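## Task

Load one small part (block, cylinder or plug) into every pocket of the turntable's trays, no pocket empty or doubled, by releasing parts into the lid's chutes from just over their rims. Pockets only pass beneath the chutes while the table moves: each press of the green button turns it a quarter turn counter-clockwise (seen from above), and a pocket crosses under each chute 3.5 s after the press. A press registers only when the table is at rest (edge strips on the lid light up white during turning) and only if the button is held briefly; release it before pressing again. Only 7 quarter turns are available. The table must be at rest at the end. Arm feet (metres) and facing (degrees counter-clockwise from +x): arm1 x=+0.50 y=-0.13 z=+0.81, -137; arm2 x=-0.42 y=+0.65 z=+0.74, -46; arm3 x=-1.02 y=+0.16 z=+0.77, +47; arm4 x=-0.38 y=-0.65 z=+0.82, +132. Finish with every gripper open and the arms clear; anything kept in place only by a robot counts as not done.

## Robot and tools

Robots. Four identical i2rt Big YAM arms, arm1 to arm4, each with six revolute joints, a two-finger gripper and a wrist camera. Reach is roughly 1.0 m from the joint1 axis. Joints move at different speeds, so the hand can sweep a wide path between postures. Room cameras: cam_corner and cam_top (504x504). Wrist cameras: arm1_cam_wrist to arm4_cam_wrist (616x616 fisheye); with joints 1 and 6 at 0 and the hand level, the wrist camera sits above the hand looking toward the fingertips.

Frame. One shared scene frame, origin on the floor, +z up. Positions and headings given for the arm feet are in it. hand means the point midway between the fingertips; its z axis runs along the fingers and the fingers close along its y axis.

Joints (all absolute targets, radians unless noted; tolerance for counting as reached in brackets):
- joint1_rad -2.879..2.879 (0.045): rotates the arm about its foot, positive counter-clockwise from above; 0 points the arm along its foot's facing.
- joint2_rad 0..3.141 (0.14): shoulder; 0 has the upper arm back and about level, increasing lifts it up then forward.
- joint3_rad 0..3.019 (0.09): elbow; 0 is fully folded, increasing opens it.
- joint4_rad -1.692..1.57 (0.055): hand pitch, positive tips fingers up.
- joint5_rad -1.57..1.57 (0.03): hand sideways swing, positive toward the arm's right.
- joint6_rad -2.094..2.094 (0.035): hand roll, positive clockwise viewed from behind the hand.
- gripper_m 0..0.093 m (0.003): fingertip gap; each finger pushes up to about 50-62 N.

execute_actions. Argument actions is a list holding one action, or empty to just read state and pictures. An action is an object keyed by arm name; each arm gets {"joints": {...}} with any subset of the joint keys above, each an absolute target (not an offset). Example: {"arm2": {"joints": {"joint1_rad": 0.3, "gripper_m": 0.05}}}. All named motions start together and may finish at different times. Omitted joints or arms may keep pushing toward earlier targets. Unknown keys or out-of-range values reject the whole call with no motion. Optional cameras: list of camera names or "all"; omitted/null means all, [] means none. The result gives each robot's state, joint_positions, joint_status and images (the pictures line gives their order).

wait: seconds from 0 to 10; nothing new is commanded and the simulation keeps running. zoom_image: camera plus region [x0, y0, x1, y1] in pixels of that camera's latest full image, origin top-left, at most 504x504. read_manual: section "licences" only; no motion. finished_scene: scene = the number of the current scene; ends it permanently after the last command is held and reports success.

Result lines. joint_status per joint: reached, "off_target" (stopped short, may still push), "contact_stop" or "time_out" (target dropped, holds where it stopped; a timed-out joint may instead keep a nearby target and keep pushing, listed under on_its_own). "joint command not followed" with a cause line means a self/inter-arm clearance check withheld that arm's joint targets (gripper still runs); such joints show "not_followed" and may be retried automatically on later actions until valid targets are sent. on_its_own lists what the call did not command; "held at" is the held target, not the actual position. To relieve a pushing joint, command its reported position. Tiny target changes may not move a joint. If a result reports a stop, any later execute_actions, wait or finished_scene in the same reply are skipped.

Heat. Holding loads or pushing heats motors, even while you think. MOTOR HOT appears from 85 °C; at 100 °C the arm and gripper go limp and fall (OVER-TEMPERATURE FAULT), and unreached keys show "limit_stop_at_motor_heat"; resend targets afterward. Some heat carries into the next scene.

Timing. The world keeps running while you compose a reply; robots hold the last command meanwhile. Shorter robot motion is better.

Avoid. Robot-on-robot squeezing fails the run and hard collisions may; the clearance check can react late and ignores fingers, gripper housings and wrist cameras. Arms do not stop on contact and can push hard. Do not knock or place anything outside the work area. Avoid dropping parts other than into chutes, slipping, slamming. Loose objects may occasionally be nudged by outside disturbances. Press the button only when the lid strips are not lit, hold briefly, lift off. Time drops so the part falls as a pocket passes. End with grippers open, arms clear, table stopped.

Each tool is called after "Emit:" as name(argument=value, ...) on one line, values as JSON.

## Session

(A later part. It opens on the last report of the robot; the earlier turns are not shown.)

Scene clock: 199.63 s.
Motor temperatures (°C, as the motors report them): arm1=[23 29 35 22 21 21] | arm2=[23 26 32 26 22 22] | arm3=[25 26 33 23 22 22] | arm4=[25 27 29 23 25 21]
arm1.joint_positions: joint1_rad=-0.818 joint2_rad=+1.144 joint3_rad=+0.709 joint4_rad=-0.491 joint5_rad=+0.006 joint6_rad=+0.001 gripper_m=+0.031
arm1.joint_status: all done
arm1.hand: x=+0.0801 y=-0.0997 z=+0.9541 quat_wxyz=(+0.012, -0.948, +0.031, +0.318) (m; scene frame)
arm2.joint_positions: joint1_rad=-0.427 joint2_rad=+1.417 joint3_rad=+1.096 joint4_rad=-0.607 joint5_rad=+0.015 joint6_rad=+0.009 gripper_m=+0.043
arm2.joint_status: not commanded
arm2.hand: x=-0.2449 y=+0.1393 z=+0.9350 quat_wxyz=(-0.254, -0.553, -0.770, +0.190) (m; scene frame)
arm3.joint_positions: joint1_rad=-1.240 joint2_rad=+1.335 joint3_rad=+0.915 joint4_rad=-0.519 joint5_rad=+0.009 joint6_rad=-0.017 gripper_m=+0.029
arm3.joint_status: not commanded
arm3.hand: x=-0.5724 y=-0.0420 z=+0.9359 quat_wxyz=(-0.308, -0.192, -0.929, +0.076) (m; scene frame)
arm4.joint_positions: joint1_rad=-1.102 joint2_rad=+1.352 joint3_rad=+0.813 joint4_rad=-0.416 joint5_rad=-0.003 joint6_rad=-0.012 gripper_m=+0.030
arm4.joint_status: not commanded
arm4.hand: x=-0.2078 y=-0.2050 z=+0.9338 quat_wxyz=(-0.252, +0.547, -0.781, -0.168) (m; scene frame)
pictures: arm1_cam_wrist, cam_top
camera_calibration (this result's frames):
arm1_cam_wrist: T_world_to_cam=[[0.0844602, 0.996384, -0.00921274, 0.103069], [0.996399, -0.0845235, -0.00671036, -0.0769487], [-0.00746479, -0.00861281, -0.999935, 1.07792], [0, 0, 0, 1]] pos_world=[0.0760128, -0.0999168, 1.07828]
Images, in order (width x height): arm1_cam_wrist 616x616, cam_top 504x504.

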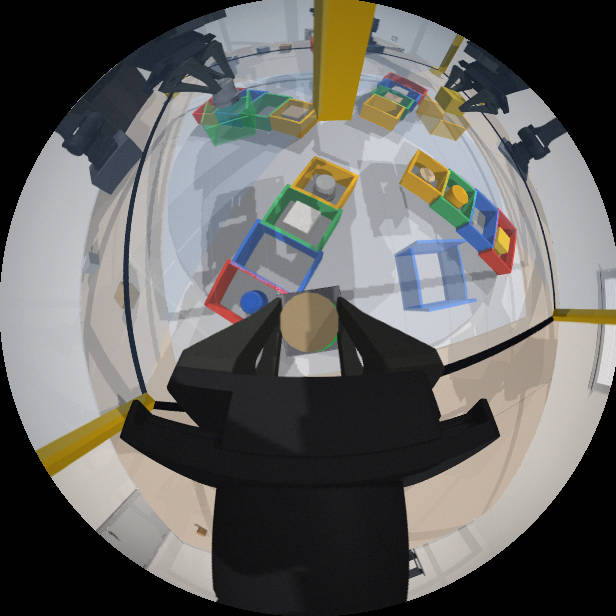

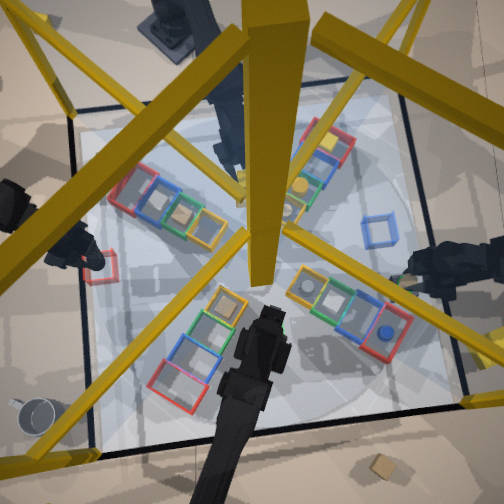

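Emit:
execute_actions(actions=[{"arm1":{"joints":{"joint2_rad":1.25}}}], cameras=[])

Emit:
execute_actions(actions=[{"arm1":{"joints":{"joint3_rad":0.885}}}], cameras=[])

Emit:
execute_actions(actions=[{"arm1":{"joints":{"joint1_rad":-1.1,"joint2_rad":1.36,"joint4_rad":-0.42}}}], cameras=[])

Emit:
wait(seconds=0.55)

Emit:
execute_actions(actions=[{"arm1":{"joints":{"gripper_m":0.075}},"arm3":{"joints":{"gripper_m":0.075}},"arm4":{"joints":{"gripper_m":0.075}}}], cameras=["arm1_cam_wrist","arm3_cam_wrist"])

Emit:
execute_actions(actions=[{"arm1":{"joints":{"joint2_rad":0.583,"joint3_rad":0.72,"joint4_rad":-1.06}},"arm3":{"joints":{"joint2_rad":0.8,"joint3_rad":0.8,"joint4_rad":-0.93}},"arm4":{"joints":{"joint2_rad":0.583,"joint3_rad":0.74,"joint4_rad":-1.06}}}], cameras=[])

Emit:
execute_actions(actions=[{"arm1":{"joints":{"joint1_rad":0.44,"gripper_m":0.093}},"arm3":{"joints":{"joint1_rad":-2.08,"gripper_m":0.093}}}], cameras=["arm1_cam_wrist","arm3_cam_wrist","cam_top"])

Scene clock: 213.90 s.
Motor temperatures (°C, as the motors report them): arm1=[23 29 34 22 21 21] | arm2=[23 26 32 26 22 22] | arm3=[25 26 33 23 22 22] | arm4=[25 27 29 23 25 21]
arm1.joint_positions: joint1_rad=-0.818 joint2_rad=+1.188 joint3_rad=+0.720 joint4_rad=-0.488 joint5_rad=+0.007 joint6_rad=+0.001 gripper_m=+0.031
arm1.joint_status: all done
arm1.hand: x=+0.0750 y=-0.0993 z=+0.9426 quat_wxyz=(+0.012, -0.952, +0.031, +0.304) (m; scene frame)
arm2.joint_positions: joint1_rad=-0.427 joint2_rad=+1.417 joint3_rad=+1.096 joint4_rad=-0.607 joint5_rad=+0.015 joint6_rad=+0.009 gripper_m=+0.043
arm2.joint_status: not commanded
arm2.hand: x=-0.2449 y=+0.1393 z=+0.9350 quat_wxyz=(-0.254, -0.553, -0.770, +0.190) (m; scene frame)
arm3.joint_positions: joint1_rad=-1.240 joint2_rad=+1.335 joint3_rad=+0.915 joint4_rad=-0.519 joint5_rad=+0.009 joint6_rad=-0.017 gripper_m=+0.029
arm3.joint_status: not commanded
arm3.hand: x=-0.5724 y=-0.0420 z=+0.9359 quat_wxyz=(-0.308, -0.192, -0.929, +0.076) (m; scene frame)
arm4.joint_positions: joint1_rad=-1.102 joint2_rad=+1.352 joint3_rad=+0.813 joint4_rad=-0.416 joint5_rad=-0.003 joint6_rad=-0.012 gripper_m=+0.030
arm4.joint_status: not commanded
arm4.hand: x=-0.2078 y=-0.2050 z=+0.9338 quat_wxyz=(-0.252, +0.547, -0.781, -0.168) (m; scene frame)
pictures: none
No camera images: the call's "cameras" was empty. Leave "cameras" out to get every camera's image.

Scene clock: 214.83 s.
Motor temperatures (°C, as the motors report them): arm1=[23 29 34 22 21 21] | arm2=[23 26 32 26 22 22] | arm3=[25 26 33 23 22 22] | arm4=[25 27 29 23 25 21]
arm1.joint_positions: joint1_rad=-0.818 joint2_rad=+1.244 joint3_rad=+0.843 joint4_rad=-0.488 joint5_rad=+0.007 joint6_rad=+0.001 gripper_m=+0.031
arm1.joint_status: all done
arm1.hand: x=+0.0303 y=-0.0964 z=+0.9793 quat_wxyz=(+0.013, -0.941, +0.031, +0.335) (m; scene frame)
arm2.joint_positions: joint1_rad=-0.427 joint2_rad=+1.417 joint3_rad=+1.096 joint4_rad=-0.607 joint5_rad=+0.015 joint6_rad=+0.009 gripper_m=+0.043
arm2.joint_status: not commanded
arm2.hand: x=-0.2449 y=+0.1393 z=+0.9350 quat_wxyz=(-0.254, -0.553, -0.770, +0.190) (m; scene frame)
arm3.joint_positions: joint1_rad=-1.240 joint2_rad=+1.335 joint3_rad=+0.915 joint4_rad=-0.519 joint5_rad=+0.009 joint6_rad=-0.017 gripper_m=+0.029
arm3.joint_status: not commanded
arm3.hand: x=-0.5724 y=-0.0420 z=+0.9359 quat_wxyz=(-0.308, -0.192, -0.929, +0.076) (m; scene frame)
arm4.joint_positions: joint1_rad=-1.102 joint2_rad=+1.352 joint3_rad=+0.813 joint4_rad=-0.416 joint5_rad=-0.003 joint6_rad=-0.012 gripper_m=+0.030
arm4.joint_status: not commanded
arm4.hand: x=-0.2078 y=-0.2050 z=+0.9338 quat_wxyz=(-0.252, +0.547, -0.781, -0.168) (m; scene frame)
pictures: none
No camera images: the call's "cameras" was empty. Leave "cameras" out to get every camera's image.

Scene clock: 215.97 s.
Motor temperatures (°C, as the motors report them): arm1=[23 29 35 22 21 21] | arm2=[23 26 32 26 22 22] | arm3=[25 26 33 23 22 22] | arm4=[25 27 29 23 25 21]
arm1.joint_positions: joint1_rad=-1.106 joint2_rad=+1.366 joint3_rad=+0.843 joint4_rad=-0.440 joint5_rad=+0.008 joint6_rad=+0.001 gripper_m=+0.031
arm1.joint_status: all done
arm1.hand: x=+0.0475 y=+0.0398 z=+0.9307 quat_wxyz=(+0.055, -0.939, +0.168, +0.295) (m; scene frame)
arm2.joint_positions: joint1_rad=-0.427 joint2_rad=+1.417 joint3_rad=+1.096 joint4_rad=-0.607 joint5_rad=+0.015 joint6_rad=+0.009 gripper_m=+0.043
arm2.joint_status: not commanded
arm2.hand: x=-0.2449 y=+0.1393 z=+0.9350 quat_wxyz=(-0.254, -0.553, -0.770, +0.190) (m; scene frame)
arm3.joint_positions: joint1_rad=-1.240 joint2_rad=+1.335 joint3_rad=+0.915 joint4_rad=-0.519 joint5_rad=+0.009 joint6_rad=-0.017 gripper_m=+0.029
arm3.joint_status: not commanded
arm3.hand: x=-0.5724 y=-0.0420 z=+0.9359 quat_wxyz=(-0.308, -0.192, -0.929, +0.076) (m; scene frame)
arm4.joint_positions: joint1_rad=-1.102 joint2_rad=+1.352 joint3_rad=+0.813 joint4_rad=-0.416 joint5_rad=-0.003 joint6_rad=-0.012 gripper_m=+0.030
arm4.joint_status: not commanded
arm4.hand: x=-0.2078 y=-0.2050 z=+0.9338 quat_wxyz=(-0.252, +0.547, -0.781, -0.168) (m; scene frame)
pictures: none
No camera images: the call's "cameras" was empty. Leave "cameras" out to get every camera's image.

Scene clock: 216.53 s.
Motor temperatures (°C, as the motors report them): arm1=[23 29 35 22 21 21] | arm2=[23 26 32 26 22 22] | arm3=[25 26 33 23 22 22] | arm4=[25 27 29 23 25 21]
arm1.joint_positions: joint1_rad=-1.106 joint2_rad=+1.366 joint3_rad=+0.843 joint4_rad=-0.440 joint5_rad=+0.008 joint6_rad=+0.001 gripper_m=+0.031
arm1.joint_status: all done
arm1.hand: x=+0.0475 y=+0.0398 z=+0.9307 quat_wxyz=(+0.055, -0.939, +0.168, +0.295) (m; scene frame)
arm2.joint_positions: joint1_rad=-0.427 joint2_rad=+1.417 joint3_rad=+1.096 joint4_rad=-0.607 joint5_rad=+0.015 joint6_rad=+0.009 gripper_m=+0.043
arm2.joint_status: not commanded
arm2.hand: x=-0.2449 y=+0.1393 z=+0.9350 quat_wxyz=(-0.254, -0.553, -0.770, +0.190) (m; scene frame)
arm3.joint_positions: joint1_rad=-1.240 joint2_rad=+1.335 joint3_rad=+0.915 joint4_rad=-0.519 joint5_rad=+0.009 joint6_rad=-0.017 gripper_m=+0.029
arm3.joint_status: not commanded
arm3.hand: x=-0.5724 y=-0.0420 z=+0.9359 quat_wxyz=(-0.308, -0.192, -0.929, +0.076) (m; scene frame)
arm4.joint_positions: joint1_rad=-1.102 joint2_rad=+1.352 joint3_rad=+0.813 joint4_rad=-0.416 joint5_rad=-0.003 joint6_rad=-0.012 gripper_m=+0.030
arm4.joint_status: not commanded
arm4.hand: x=-0.2078 y=-0.2050 z=+0.9338 quat_wxyz=(-0.252, +0.547, -0.781, -0.168) (m; scene frame)
wait: 0.57 s; at rest by 0.27 s
pictures: arm1_cam_wrist, arm2_cam_wrist, arm3_cam_wrist, arm4_cam_wrist, cam_corner, cam_top
camera_calibration (this result's frames):
arm1_cam_wrist: T_world_to_cam=[[0.365053, 0.930954, -0.00777887, -0.0454699], [0.930644, -0.364679, 0.0301948, -0.0528889], [0.0252732, -0.0182621, -0.999514, 1.05389], [0, 0, 0, 1]] pos_world=[0.0391844, 0.0422892, 1.05462]
arm2_cam_wrist: T_world_to_cam=[[-0.946001, -0.323045, 0.026906, -0.211939], [-0.323748, 0.945728, -0.0280276, -0.184695], [-0.0163916, -0.0352249, -0.999245, 1.06021], [0, 0, 0, 1]] pos_world=[-0.242911, 0.143551, 1.05994]
arm3_cam_wrist: T_world_to_cam=[[-0.397239, -0.917254, 0.0290882, -0.296181], [-0.917715, 0.397051, -0.0122028, -0.493298], [-0.000356422, -0.0315421, -0.999502, 1.05786], [0, 0, 0, 1]] pos_world=[-0.569984, -0.042441, 1.05993]
arm4_cam_wrist: T_world_to_cam=[[0.934645, -0.355521, 0.00655219, 0.120045], [-0.355581, -0.934516, 0.0155447, -0.277236], [0.000596676, -0.0168586, -0.999858, 1.05244], [0, 0, 0, 1]] pos_world=[-0.211407, -0.198661, 1.05581]
Images, in order (width x height): arm1_cam_wrist 616x616, arm2_cam_wrist 616x616, arm3_cam_wrist 616x616, arm4_cam_wrist 616x616, cam_corner 504x504, cam_top 504x504.

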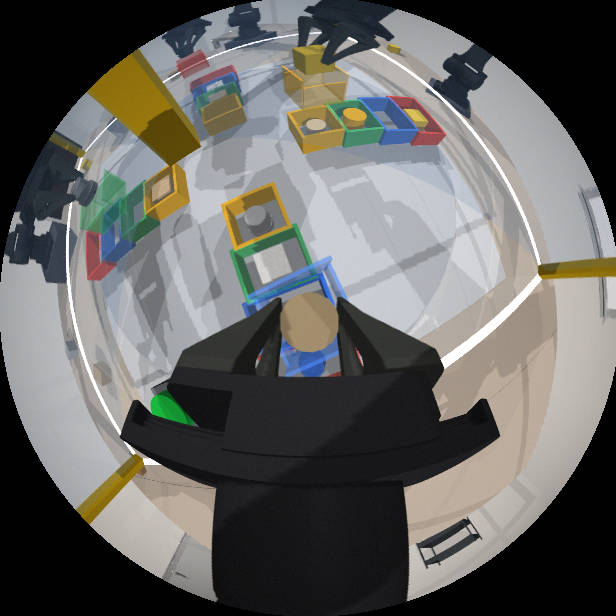

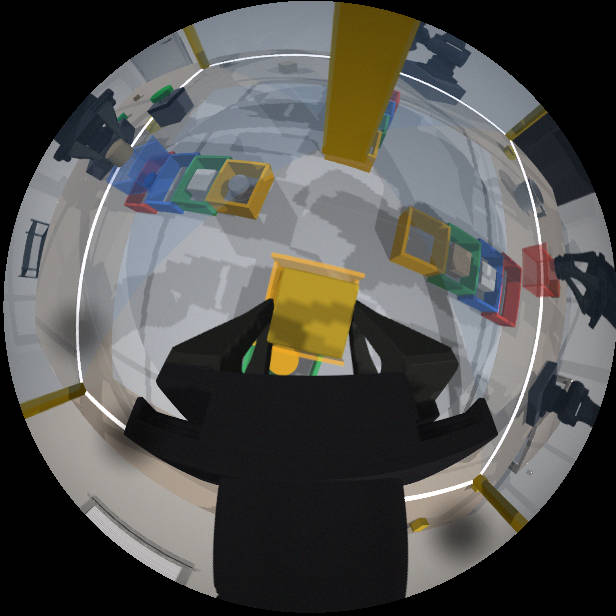

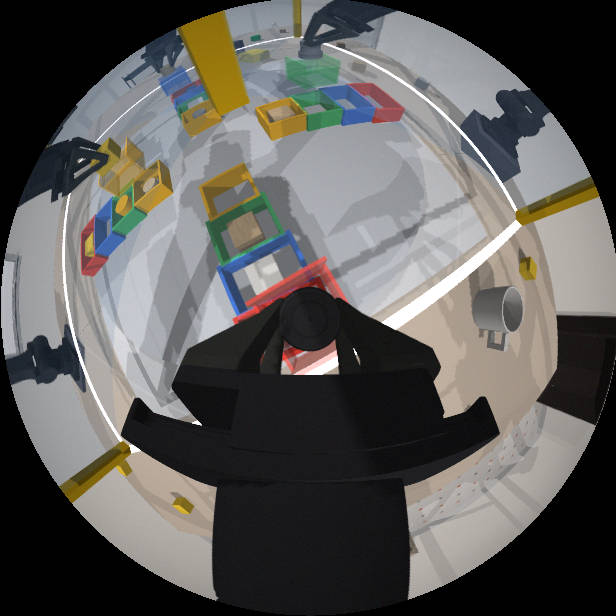

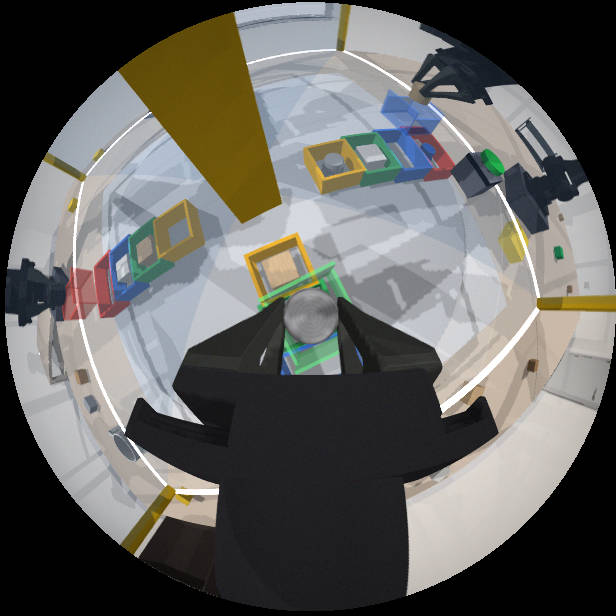

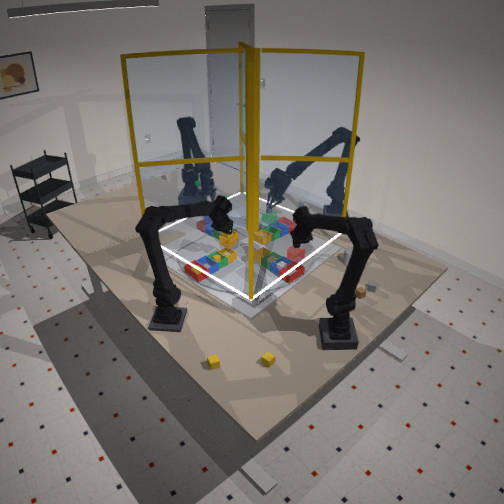

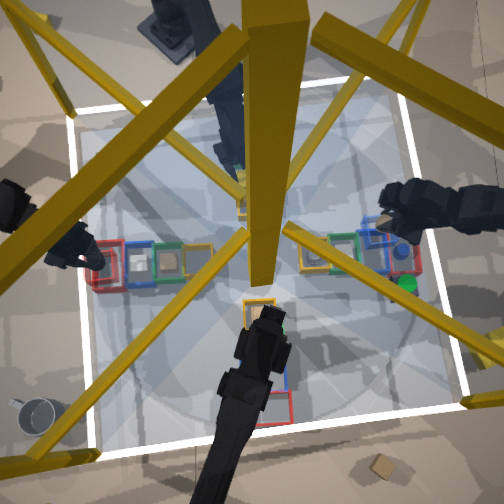

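Scene clock: 217.17 s.
Motor temperatures (°C, as the motors report them): arm1=[23 29 35 22 21 21] | arm2=[23 26 32 26 22 22] | arm3=[25 26 33 23 22 22] | arm4=[25 27 29 23 25 21]
arm1.joint_positions: joint1_rad=-1.106 joint2_rad=+1.366 joint3_rad=+0.843 joint4_rad=-0.440 joint5_rad=+0.008 joint6_rad=+0.001 gripper_m=+0.075
arm1.joint_status: all done
arm1.hand: x=+0.0475 y=+0.0398 z=+0.9307 quat_wxyz=(+0.055, -0.939, +0.168, +0.295) (m; scene frame)
arm2.joint_positions: joint1_rad=-0.427 joint2_rad=+1.417 joint3_rad=+1.096 joint4_rad=-0.607 joint5_rad=+0.015 joint6_rad=+0.009 gripper_m=+0.043
arm2.joint_status: not commanded
arm2.hand: x=-0.2449 y=+0.1393 z=+0.9350 quat_wxyz=(-0.254, -0.553, -0.770, +0.190) (m; scene frame)
arm3.joint_positions: joint1_rad=-1.240 joint2_rad=+1.335 joint3_rad=+0.915 joint4_rad=-0.519 joint5_rad=+0.009 joint6_rad=-0.017 gripper_m=+0.075
arm3.joint_status: all done
arm3.hand: x=-0.5724 y=-0.0420 z=+0.9359 quat_wxyz=(-0.308, -0.192, -0.929, +0.076) (m; scene frame)
arm4.joint_positions: joint1_rad=-1.102 joint2_rad=+1.352 joint3_rad=+0.813 joint4_rad=-0.414 joint5_rad=-0.003 joint6_rad=-0.012 gripper_m=+0.075
arm4.joint_status: all done
arm4.hand: x=-0.2076 y=-0.2046 z=+0.9341 quat_wxyz=(-0.253, +0.546, -0.781, -0.168) (m; scene frame)
pictures: arm1_cam_wrist, arm3_cam_wrist
camera_calibration (this result's frames):
arm1_cam_wrist: T_world_to_cam=[[0.365053, 0.930954, -0.00777887, -0.0454699], [0.930644, -0.364679, 0.0301948, -0.0528889], [0.0252732, -0.0182621, -0.999514, 1.05389], [0, 0, 0, 1]] pos_world=[0.0391844, 0.0422892, 1.05462]
arm3_cam_wrist: T_world_to_cam=[[-0.397239, -0.917254, 0.0290882, -0.296181], [-0.917715, 0.397051, -0.0122028, -0.493298], [-0.000356422, -0.0315421, -0.999502, 1.05786], [0, 0, 0, 1]] pos_world=[-0.569984, -0.042441, 1.05993]
Images, in order (width x height): arm1_cam_wrist 616x616, arm3_cam_wrist 616x616.

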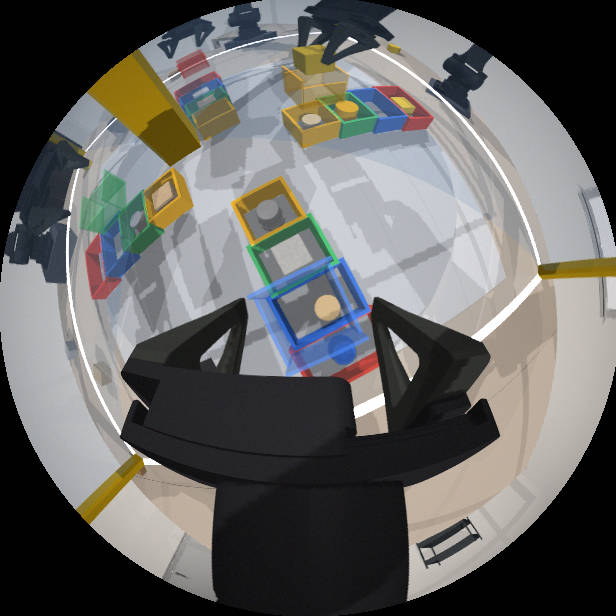

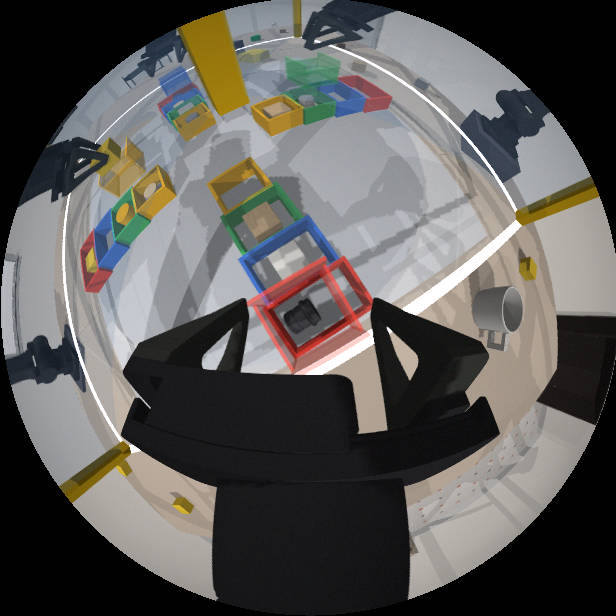

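Scene clock: 218.50 s.
Motor temperatures (°C, as the motors report them): arm1=[23 29 35 22 21 21] | arm2=[23 26 32 26 22 22] | arm3=[25 26 33 23 22 22] | arm4=[25 27 29 23 25 21]
arm1.joint_positions: joint1_rad=-1.106 joint2_rad=+0.580 joint3_rad=+0.722 joint4_rad=-1.045 joint5_rad=+0.008 joint6_rad=+0.001 gripper_m=+0.075
arm1.joint_status: all done
arm1.hand: x=+0.2451 y=-0.0319 z=+1.0638 quat_wxyz=(+0.060, -0.930, +0.166, +0.324) (m; scene frame)
arm2.joint_positions: joint1_rad=-0.427 joint2_rad=+1.417 joint3_rad=+1.096 joint4_rad=-0.607 joint5_rad=+0.015 joint6_rad=+0.009 gripper_m=+0.043
arm2.joint_status: not commanded
arm2.hand: x=-0.2449 y=+0.1393 z=+0.9350 quat_wxyz=(-0.254, -0.553, -0.770, +0.190) (m; scene frame)
arm3.joint_positions: joint1_rad=-1.240 joint2_rad=+0.793 joint3_rad=+0.787 joint4_rad=-0.924 joint5_rad=+0.009 joint6_rad=-0.017 gripper_m=+0.075
arm3.joint_status: all done
arm3.hand: x=-0.7192 y=+0.0245 z=+1.0221 quat_wxyz=(-0.312, -0.192, -0.927, +0.077) (m; scene frame)
arm4.joint_positions: joint1_rad=-1.102 joint2_rad=+0.582 joint3_rad=+0.739 joint4_rad=-1.045 joint5_rad=-0.003 joint6_rad=-0.012 gripper_m=+0.075
arm4.joint_status: all done
arm4.hand: x=-0.2805 y=-0.3917 z=+1.0803 quat_wxyz=(-0.278, +0.541, -0.772, -0.185) (m; scene frame)
pictures: none
No camera images: the call's "cameras" was empty. Leave "cameras" out to get every camera's image.

Scene clock: 220.27 s.
Motor temperatures (°C, as the motors report them): arm1=[23 29 35 22 21 21] | arm2=[23 26 32 26 22 22] | arm3=[25 25 33 23 22 22] | arm4=[25 27 29 23 25 21]
arm1.joint_positions: joint1_rad=+0.438 joint2_rad=+0.580 joint3_rad=+0.722 joint4_rad=-1.045 joint5_rad=+0.006 joint6_rad=+0.001 gripper_m=+0.093
arm1.joint_status: all done
arm1.hand: x=+0.3988 y=-0.3800 z=+1.0641 quat_wxyz=(-0.182, -0.782, -0.530, +0.275) (m; scene frame)
arm2.joint_positions: joint1_rad=-0.427 joint2_rad=+1.417 joint3_rad=+1.096 joint4_rad=-0.607 joint5_rad=+0.015 joint6_rad=+0.009 gripper_m=+0.043
arm2.joint_status: not commanded
arm2.hand: x=-0.2449 y=+0.1393 z=+0.9350 quat_wxyz=(-0.254, -0.553, -0.770, +0.190) (m; scene frame)
arm3.joint_positions: joint1_rad=-2.077 joint2_rad=+0.793 joint3_rad=+0.787 joint4_rad=-0.924 joint5_rad=+0.009 joint6_rad=-0.017 gripper_m=+0.093
arm3.joint_status: all done
arm3.hand: x=-0.9222 y=-0.1548 z=+1.0220 quat_wxyz=(-0.257, -0.553, -0.769, +0.193) (m; scene frame)
arm4.joint_positions: joint1_rad=-1.102 joint2_rad=+0.582 joint3_rad=+0.739 joint4_rad=-1.045 joint5_rad=-0.003 joint6_rad=-0.012 gripper_m=+0.075
arm4.joint_status: not commanded
arm4.hand: x=-0.2805 y=-0.3917 z=+1.0803 quat_wxyz=(-0.278, +0.541, -0.772, -0.185) (m; scene frame)
pictures: arm1_cam_wrist, arm3_cam_wrist, cam_top
camera_calibration (this result's frames):
arm1_cam_wrist: T_world_to_cam=[[-0.921143, 0.389181, -0.00584802, 0.52323], [0.389168, 0.920646, -0.0309581, 0.232474], [-0.00666433, -0.0307926, -0.999504, 1.1786], [0, 0, 0, 1]] pos_world=[0.399353, -0.381365, 1.18827]
arm3_cam_wrist: T_world_to_cam=[[-0.947376, -0.319623, 0.0178688, -0.944369], [-0.319964, 0.947186, -0.0215005, -0.122582], [-0.010053, -0.0260865, -0.999609, 1.13232], [0, 0, 0, 1]] pos_world=[-0.922511, -0.156196, 1.14612]
Images, in order (width x height): arm1_cam_wrist 616x616, arm3_cam_wrist 616x616, cam_top 504x504.

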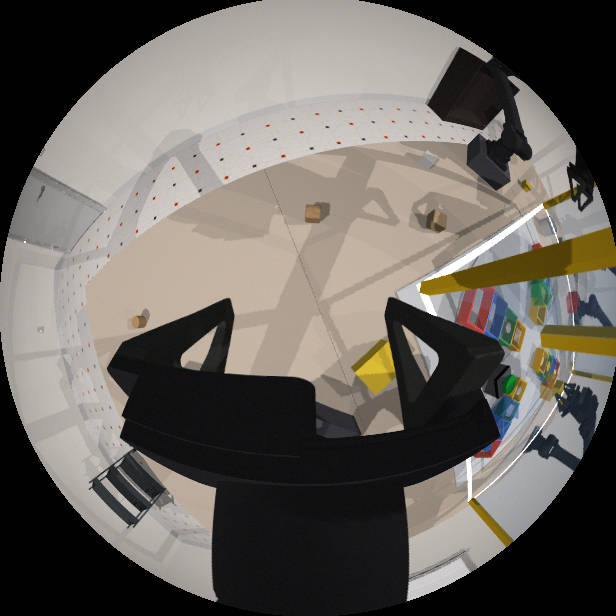

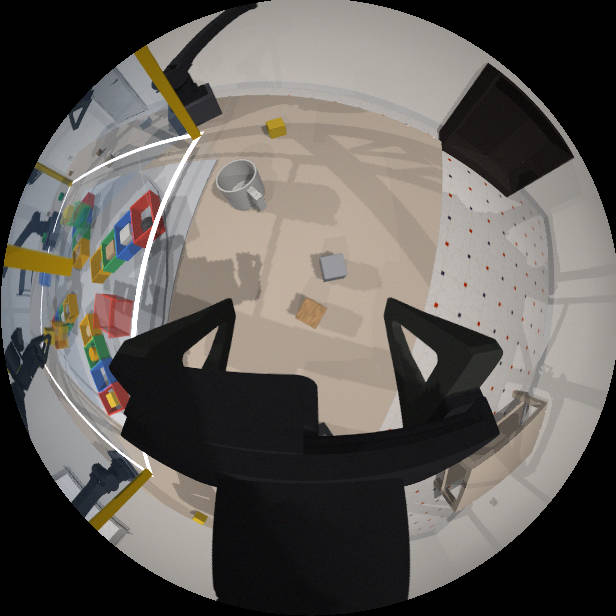

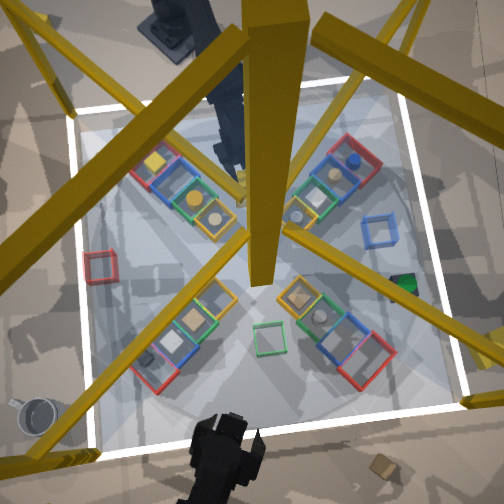

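Emit:
execute_actions(actions=[{"arm1":{"joints":{"joint1_rad":0.43,"joint2_rad":1.69,"joint3_rad":0.665,"joint4_rad":0.11}},"arm3":{"joints":{"joint1_rad":-2.092,"joint2_rad":1.38,"joint3_rad":0.82,"joint4_rad":-0.99,"joint6_rad":0.42,"gripper_m":0.075}}}], cameras=["arm1_cam_wrist","arm3_cam_wrist"])

Scene clock: 230.17 s.
Motor temperatures (°C, as the motors report them): arm1=[23 28 35 22 21 21] | arm2=[23 26 32 26 22 22] | arm3=[25 25 34 23 22 22] | arm4=[25 26 30 23 25 21]
arm1.joint_positions: joint1_rad=+0.438 joint2_rad=+1.684 joint3_rad=+0.673 joint4_rad=+0.089 joint5_rad=+0.006 joint6_rad=+0.001 gripper_m=+0.093
arm1.joint_status: all done
arm1.hand: x=+0.3205 y=-0.5764 z=+0.7879 quat_wxyz=(-0.177, -0.784, -0.532, +0.267) (m; scene frame)
arm2.joint_positions: joint1_rad=-0.427 joint2_rad=+1.417 joint3_rad=+1.096 joint4_rad=-0.607 joint5_rad=+0.015 joint6_rad=+0.009 gripper_m=+0.043
arm2.joint_status: not commanded
arm2.hand: x=-0.2449 y=+0.1393 z=+0.9350 quat_wxyz=(-0.254, -0.553, -0.770, +0.190) (m; scene frame)
arm3.joint_positions: joint1_rad=-2.084 joint2_rad=+1.382 joint3_rad=+0.787 joint4_rad=-0.984 joint5_rad=+0.009 joint6_rad=+0.406 gripper_m=+0.075
arm3.joint_status: all done
arm3.hand: x=-0.9229 y=-0.1562 z=+0.8287 quat_wxyz=(-0.002, -0.742, -0.670, +0.003) (m; scene frame)
arm4.joint_positions: joint1_rad=-1.102 joint2_rad=+0.582 joint3_rad=+0.739 joint4_rad=-1.045 joint5_rad=-0.003 joint6_rad=-0.012 gripper_m=+0.075
arm4.joint_status: not commanded
arm4.hand: x=-0.2805 y=-0.3917 z=+1.0803 quat_wxyz=(-0.278, +0.541, -0.772, -0.185) (m; scene frame)
pictures: arm1_cam_wrist, arm3_cam_wrist
camera_calibration (this result's frames):
arm1_cam_wrist: T_world_to_cam=[[-0.921087, 0.389319, -0.00539835, 0.525587], [0.389356, 0.92102, -0.0111312, 0.419805], [0.000638388, -0.0123547, -0.999923, 0.904589], [0, 0, 0, 1]] pos_world=[0.32008, -0.580093, 0.91203]
arm3_cam_wrist: T_world_to_cam=[[-0.9957, 0.0926199, 0.00187499, -0.909046], [0.0761747, 0.807053, 0.585544, -0.284962], [0.0527199, 0.583169, -0.810638, 0.935571], [0, 0, 0, 1]] pos_world=[-0.932753, -0.231421, 0.926972]
Images, in order (width x height): arm1_cam_wrist 616x616, arm3_cam_wrist 616x616.

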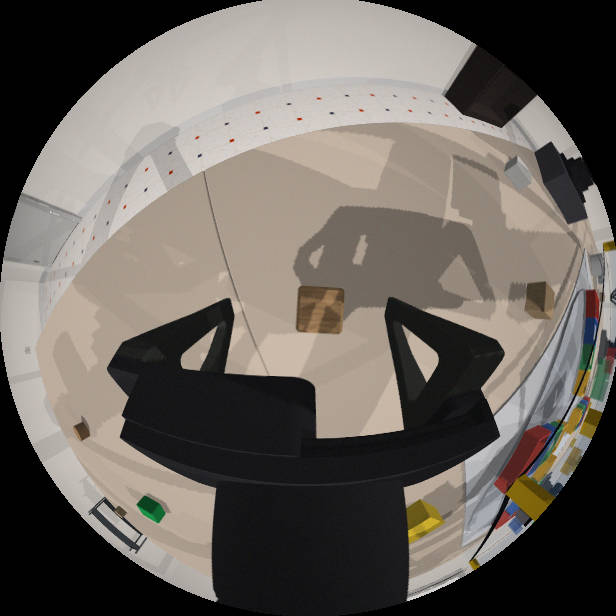

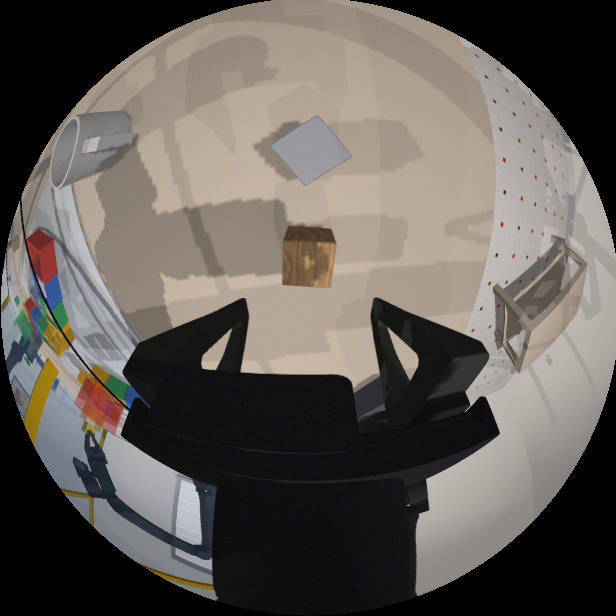

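Emit:
execute_actions(actions=[{"arm1":{"joints":{"joint1_rad":0.417,"joint2_rad":1.778,"joint4_rad":0.195}},"arm3":{"joints":{"joint2_rad":1.53,"joint3_rad":0.715,"joint4_rad":-0.73,"joint6_rad":0.47}}}], cameras=[])

Emit:
execute_actions(actions=[{"arm1":{"joints":{"gripper_m":0.015}},"arm3":{"joints":{"gripper_m":0.02}}}], cameras=["arm1_cam_wrist","arm3_cam_wrist"])

Scene clock: 239.00 s.
Motor temperatures (°C, as the motors report them): arm1=[23 29 33 22 21 21] | arm2=[23 26 32 26 22 22] | arm3=[25 25 34 23 22 22] | arm4=[25 26 30 23 25 21]
arm1.joint_positions: joint1_rad=+0.422 joint2_rad=+1.774 joint3_rad=+0.673 joint4_rad=+0.174 joint5_rad=+0.006 joint6_rad=+0.001 gripper_m=+0.093
arm1.joint_status: all done
arm1.hand: x=+0.3129 y=-0.5753 z=+0.7588 quat_wxyz=(-0.173, -0.789, -0.526, +0.266) (m; scene frame)
arm2.joint_positions: joint1_rad=-0.427 joint2_rad=+1.417 joint3_rad=+1.096 joint4_rad=-0.607 joint5_rad=+0.015 joint6_rad=+0.009 gripper_m=+0.043
arm2.joint_status: not commanded
arm2.hand: x=-0.2449 y=+0.1393 z=+0.9350 quat_wxyz=(-0.254, -0.553, -0.770, +0.190) (m; scene frame)
arm3.joint_positions: joint1_rad=-2.084 joint2_rad=+1.542 joint3_rad=+0.706 joint4_rad=-0.739 joint5_rad=+0.009 joint6_rad=+0.456 gripper_m=+0.075
arm3.joint_status: all done
arm3.hand: x=-0.9217 y=-0.1587 z=+0.7551 quat_wxyz=(-0.003, -0.759, -0.652, +0.003) (m; scene frame)
arm4.joint_positions: joint1_rad=-1.102 joint2_rad=+0.582 joint3_rad=+0.739 joint4_rad=-1.045 joint5_rad=-0.003 joint6_rad=-0.012 gripper_m=+0.075
arm4.joint_status: not commanded
arm4.hand: x=-0.2805 y=-0.3917 z=+1.0803 quat_wxyz=(-0.278, +0.541, -0.772, -0.185) (m; scene frame)
pictures: none
No camera images: the call's "cameras" was empty. Leave "cameras" out to get every camera's image.

Scene clock: 239.67 s.
Motor temperatures (°C, as the motors report them): arm1=[23 29 33 22 21 21] | arm2=[23 26 32 26 22 22] | arm3=[25 25 34 23 22 22] | arm4=[25 26 30 23 25 21]
arm1.joint_positions: joint1_rad=+0.422 joint2_rad=+1.774 joint3_rad=+0.673 joint4_rad=+0.174 joint5_rad=+0.006 joint6_rad=+0.001 gripper_m=+0.031
arm1.joint_status: gripper_m off_target (ended at +0.031, target +0.015)
arm1.hand: x=+0.3129 y=-0.5753 z=+0.7588 quat_wxyz=(-0.173, -0.789, -0.526, +0.266) (m; scene frame)
arm2.joint_positions: joint1_rad=-0.427 joint2_rad=+1.417 joint3_rad=+1.096 joint4_rad=-0.607 joint5_rad=+0.015 joint6_rad=+0.009 gripper_m=+0.043
arm2.joint_status: not commanded
arm2.hand: x=-0.2449 y=+0.1393 z=+0.9350 quat_wxyz=(-0.254, -0.553, -0.770, +0.190) (m; scene frame)
arm3.joint_positions: joint1_rad=-2.084 joint2_rad=+1.542 joint3_rad=+0.706 joint4_rad=-0.739 joint5_rad=+0.009 joint6_rad=+0.456 gripper_m=+0.040
arm3.joint_status: gripper_m off_target (ended at +0.040, target +0.020)
arm3.hand: x=-0.9217 y=-0.1588 z=+0.7551 quat_wxyz=(-0.003, -0.759, -0.651, +0.003) (m; scene frame)
arm4.joint_positions: joint1_rad=-1.102 joint2_rad=+0.582 joint3_rad=+0.739 joint4_rad=-1.045 joint5_rad=-0.003 joint6_rad=-0.012 gripper_m=+0.075
arm4.joint_status: not commanded
arm4.hand: x=-0.2805 y=-0.3917 z=+1.0803 quat_wxyz=(-0.278, +0.541, -0.772, -0.185) (m; scene frame)
pictures: arm1_cam_wrist, arm3_cam_wrist
camera_calibration (this result's frames):
arm1_cam_wrist: T_world_to_cam=[[-0.915026, 0.403361, -0.00532852, 0.524144], [0.403389, 0.915008, -0.00620066, 0.409849], [0.00237453, -0.00782323, -0.999967, 0.877658], [0, 0, 0, 1]] pos_world=[0.312193, -0.579568, 0.882963]
arm3_cam_wrist: T_world_to_cam=[[-0.989775, 0.142639, 0.000210512, -0.892767], [0.115983, 0.803948, 0.583279, -0.201947], [0.0830289, 0.57734, -0.812272, 0.905509], [0, 0, 0, 1]] pos_world=[-0.935399, -0.233089, 0.853499]
Images, in order (width x height): arm1_cam_wrist 616x616, arm3_cam_wrist 616x616.

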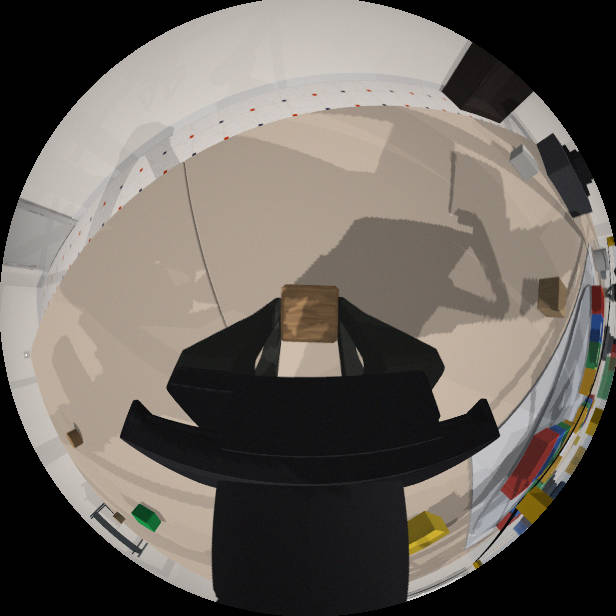

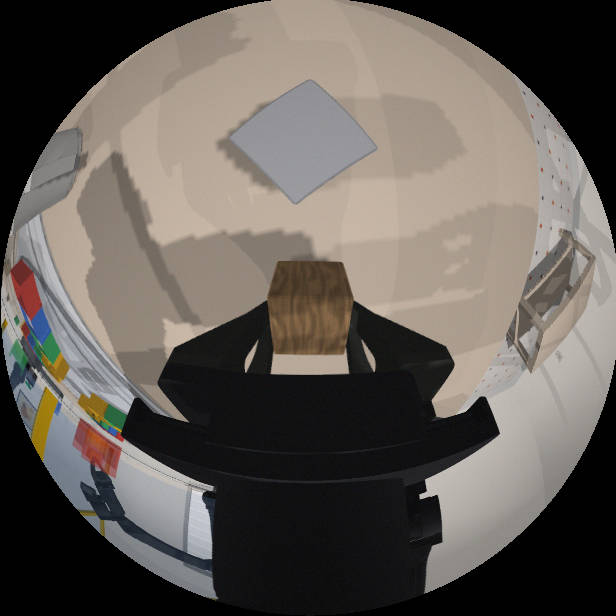

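Emit:
execute_actions(actions=[{"arm1":{"joints":{"joint2_rad":0.583,"joint3_rad":0.74,"joint4_rad":-1.06}},"arm3":{"joints":{"joint2_rad":1.25,"joint3_rad":1.19,"joint4_rad":-1.35}}}], cameras=[])

Emit:
execute_actions(actions=[{"arm1":{"joints":{"joint1_rad":-0.83}},"arm3":{"joints":{"joint1_rad":-1.237,"joint6_rad":-0.55,"joint2_rad":1.45,"joint3_rad":1.45}}}], cameras=[])

Emit:
execute_actions(actions=[{"arm1":{"joints":{"joint2_rad":1.11,"joint4_rad":-0.48}},"arm3":{"joints":{"joint2_rad":1.62}}}], cameras=["arm1_cam_wrist","arm3_cam_wrist","cam_top"])

Scene clock: 254.53 s.
Motor temperatures (°C, as the motors report them): arm1=[23 30 32 22 21 21] | arm2=[23 27 32 26 22 22] | arm3=[25 26 33 23 22 22] | arm4=[25 26 31 23 25 21]
arm1.joint_positions: joint1_rad=+0.422 joint2_rad=+0.580 joint3_rad=+0.703 joint4_rad=-1.045 joint5_rad=+0.006 joint6_rad=+0.001 gripper_m=+0.031
arm1.joint_status: all done
arm1.hand: x=+0.3961 y=-0.3758 z=+1.0537 quat_wxyz=(-0.175, -0.788, -0.526, +0.268) (m; scene frame)
arm2.joint_positions: joint1_rad=-0.427 joint2_rad=+1.417 joint3_rad=+1.096 joint4_rad=-0.607 joint5_rad=+0.015 joint6_rad=+0.009 gripper_m=+0.043
arm2.joint_status: not commanded
arm2.hand: x=-0.2449 y=+0.1393 z=+0.9350 quat_wxyz=(-0.254, -0.553, -0.770, +0.190) (m; scene frame)
arm3.joint_positions: joint1_rad=-2.084 joint2_rad=+1.245 joint3_rad=+1.156 joint4_rad=-1.344 joint5_rad=+0.009 joint6_rad=+0.456 gripper_m=+0.040
arm3.joint_status: all done
arm3.hand: x=-0.9105 y=-0.1993 z=+1.0074 quat_wxyz=(-0.069, -0.757, -0.649, +0.031) (m; scene frame)
arm4.joint_positions: joint1_rad=-1.102 joint2_rad=+0.582 joint3_rad=+0.739 joint4_rad=-1.045 joint5_rad=-0.003 joint6_rad=-0.012 gripper_m=+0.075
arm4.joint_status: not commanded
arm4.hand: x=-0.2805 y=-0.3917 z=+1.0803 quat_wxyz=(-0.278, +0.541, -0.772, -0.185) (m; scene frame)
pictures: none
No camera images: the call's "cameras" was empty. Leave "cameras" out to get every camera's image.

Scene clock: 256.40 s.
Motor temperatures (°C, as the motors report them): arm1=[23 29 33 22 21 21] | arm2=[23 27 32 26 22 22] | arm3=[25 26 33 23 22 22] | arm4=[25 26 31 23 25 21]
arm1.joint_positions: joint1_rad=-0.828 joint2_rad=+0.580 joint3_rad=+0.703 joint4_rad=-1.045 joint5_rad=+0.007 joint6_rad=+0.001 gripper_m=+0.031
arm1.joint_status: all done
arm1.hand: x=+0.2317 y=-0.1060 z=+1.0537 quat_wxyz=(+0.014, -0.947, +0.036, +0.320) (m; scene frame)
arm2.joint_positions: joint1_rad=-0.427 joint2_rad=+1.417 joint3_rad=+1.096 joint4_rad=-0.607 joint5_rad=+0.015 joint6_rad=+0.009 gripper_m=+0.043
arm2.joint_status: not commanded
arm2.hand: x=-0.2449 y=+0.1393 z=+0.9350 quat_wxyz=(-0.254, -0.553, -0.770, +0.190) (m; scene frame)
arm3.joint_positions: joint1_rad=-1.232 joint2_rad=+1.466 joint3_rad=+1.400 joint4_rad=-1.350 joint5_rad=+0.009 joint6_rad=-0.536 gripper_m=+0.040
arm3.joint_status: all done
arm3.hand: x=-0.5940 y=-0.0276 z=+1.0213 quat_wxyz=(-0.071, +0.060, -0.995, +0.045) (m; scene frame)
arm4.joint_positions: joint1_rad=-1.102 joint2_rad=+0.582 joint3_rad=+0.739 joint4_rad=-1.045 joint5_rad=-0.003 joint6_rad=-0.012 gripper_m=+0.075
arm4.joint_status: not commanded
arm4.hand: x=-0.2805 y=-0.3917 z=+1.0803 quat_wxyz=(-0.278, +0.541, -0.772, -0.185) (m; scene frame)
pictures: none
No camera images: the call's "cameras" was empty. Leave "cameras" out to get every camera's image.

Scene clock: 257.67 s.
Motor temperatures (°C, as the motors report them): arm1=[23 29 33 22 21 21] | arm2=[23 27 32 26 22 22] | arm3=[25 26 34 23 22 22] | arm4=[25 26 31 23 25 21]
arm1.joint_positions: joint1_rad=-0.828 joint2_rad=+1.112 joint3_rad=+0.703 joint4_rad=-0.502 joint5_rad=+0.007 joint6_rad=+0.001 gripper_m=+0.031
arm1.joint_status: all done
arm1.hand: x=+0.0854 y=-0.0957 z=+0.9620 quat_wxyz=(+0.014, -0.945, +0.036, +0.325) (m; scene frame)
arm2.joint_positions: joint1_rad=-0.427 joint2_rad=+1.417 joint3_rad=+1.096 joint4_rad=-0.607 joint5_rad=+0.015 joint6_rad=+0.009 gripper_m=+0.043
arm2.joint_status: not commanded
arm2.hand: x=-0.2449 y=+0.1393 z=+0.9350 quat_wxyz=(-0.254, -0.553, -0.770, +0.190) (m; scene frame)
arm3.joint_positions: joint1_rad=-1.232 joint2_rad=+1.640 joint3_rad=+1.411 joint4_rad=-1.350 joint5_rad=+0.009 joint6_rad=-0.536 gripper_m=+0.040
arm3.joint_status: all done
arm3.hand: x=-0.5778 y=-0.0352 z=+0.9463 quat_wxyz=(+0.001, +0.061, -0.998, +0.008) (m; scene frame)
arm4.joint_positions: joint1_rad=-1.102 joint2_rad=+0.582 joint3_rad=+0.739 joint4_rad=-1.045 joint5_rad=-0.003 joint6_rad=-0.012 gripper_m=+0.075
arm4.joint_status: not commanded
arm4.hand: x=-0.2805 y=-0.3917 z=+1.0803 quat_wxyz=(-0.278, +0.541, -0.772, -0.185) (m; scene frame)
pictures: arm1_cam_wrist, arm3_cam_wrist, cam_top
camera_calibration (this result's frames):
arm1_cam_wrist: T_world_to_cam=[[0.0949307, 0.995446, -0.00867385, 0.097185], [0.995234, -0.0950985, -0.0215808, -0.0684504], [-0.0223074, -0.00658383, -0.999729, 1.08713], [0, 0, 0, 1]] pos_world=[0.0831495, -0.0960945, 1.08621]
arm3_cam_wrist: T_world_to_cam=[[0.129764, -0.991414, 0.0161174, 0.0218115], [-0.799159, -0.0949507, 0.593574, -1.02293], [-0.586947, -0.0899051, -0.804618, 0.543121], [0, 0, 0, 1]] pos_world=[-0.501527, -0.026674, 1.04384]
Images, in order (width x height): arm1_cam_wrist 616x616, arm3_cam_wrist 616x616, cam_top 504x504.

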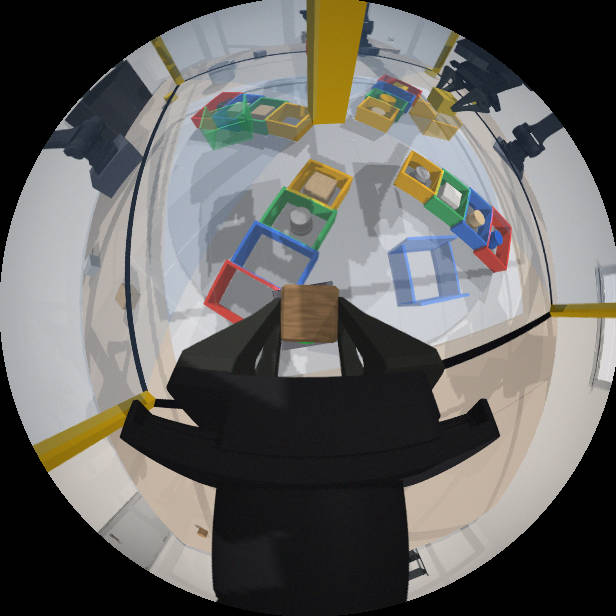

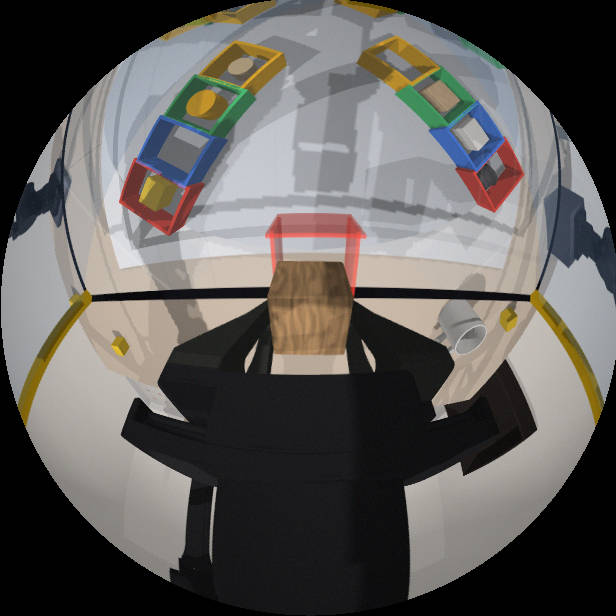

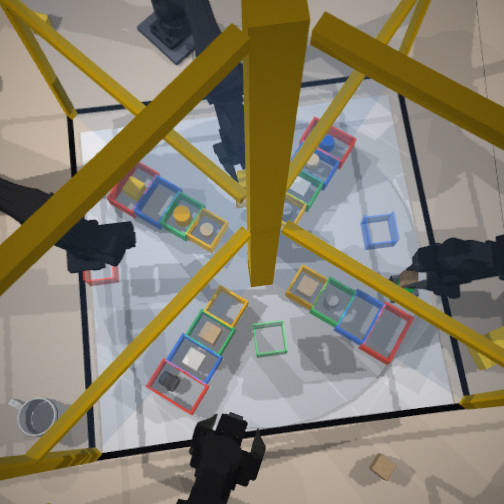

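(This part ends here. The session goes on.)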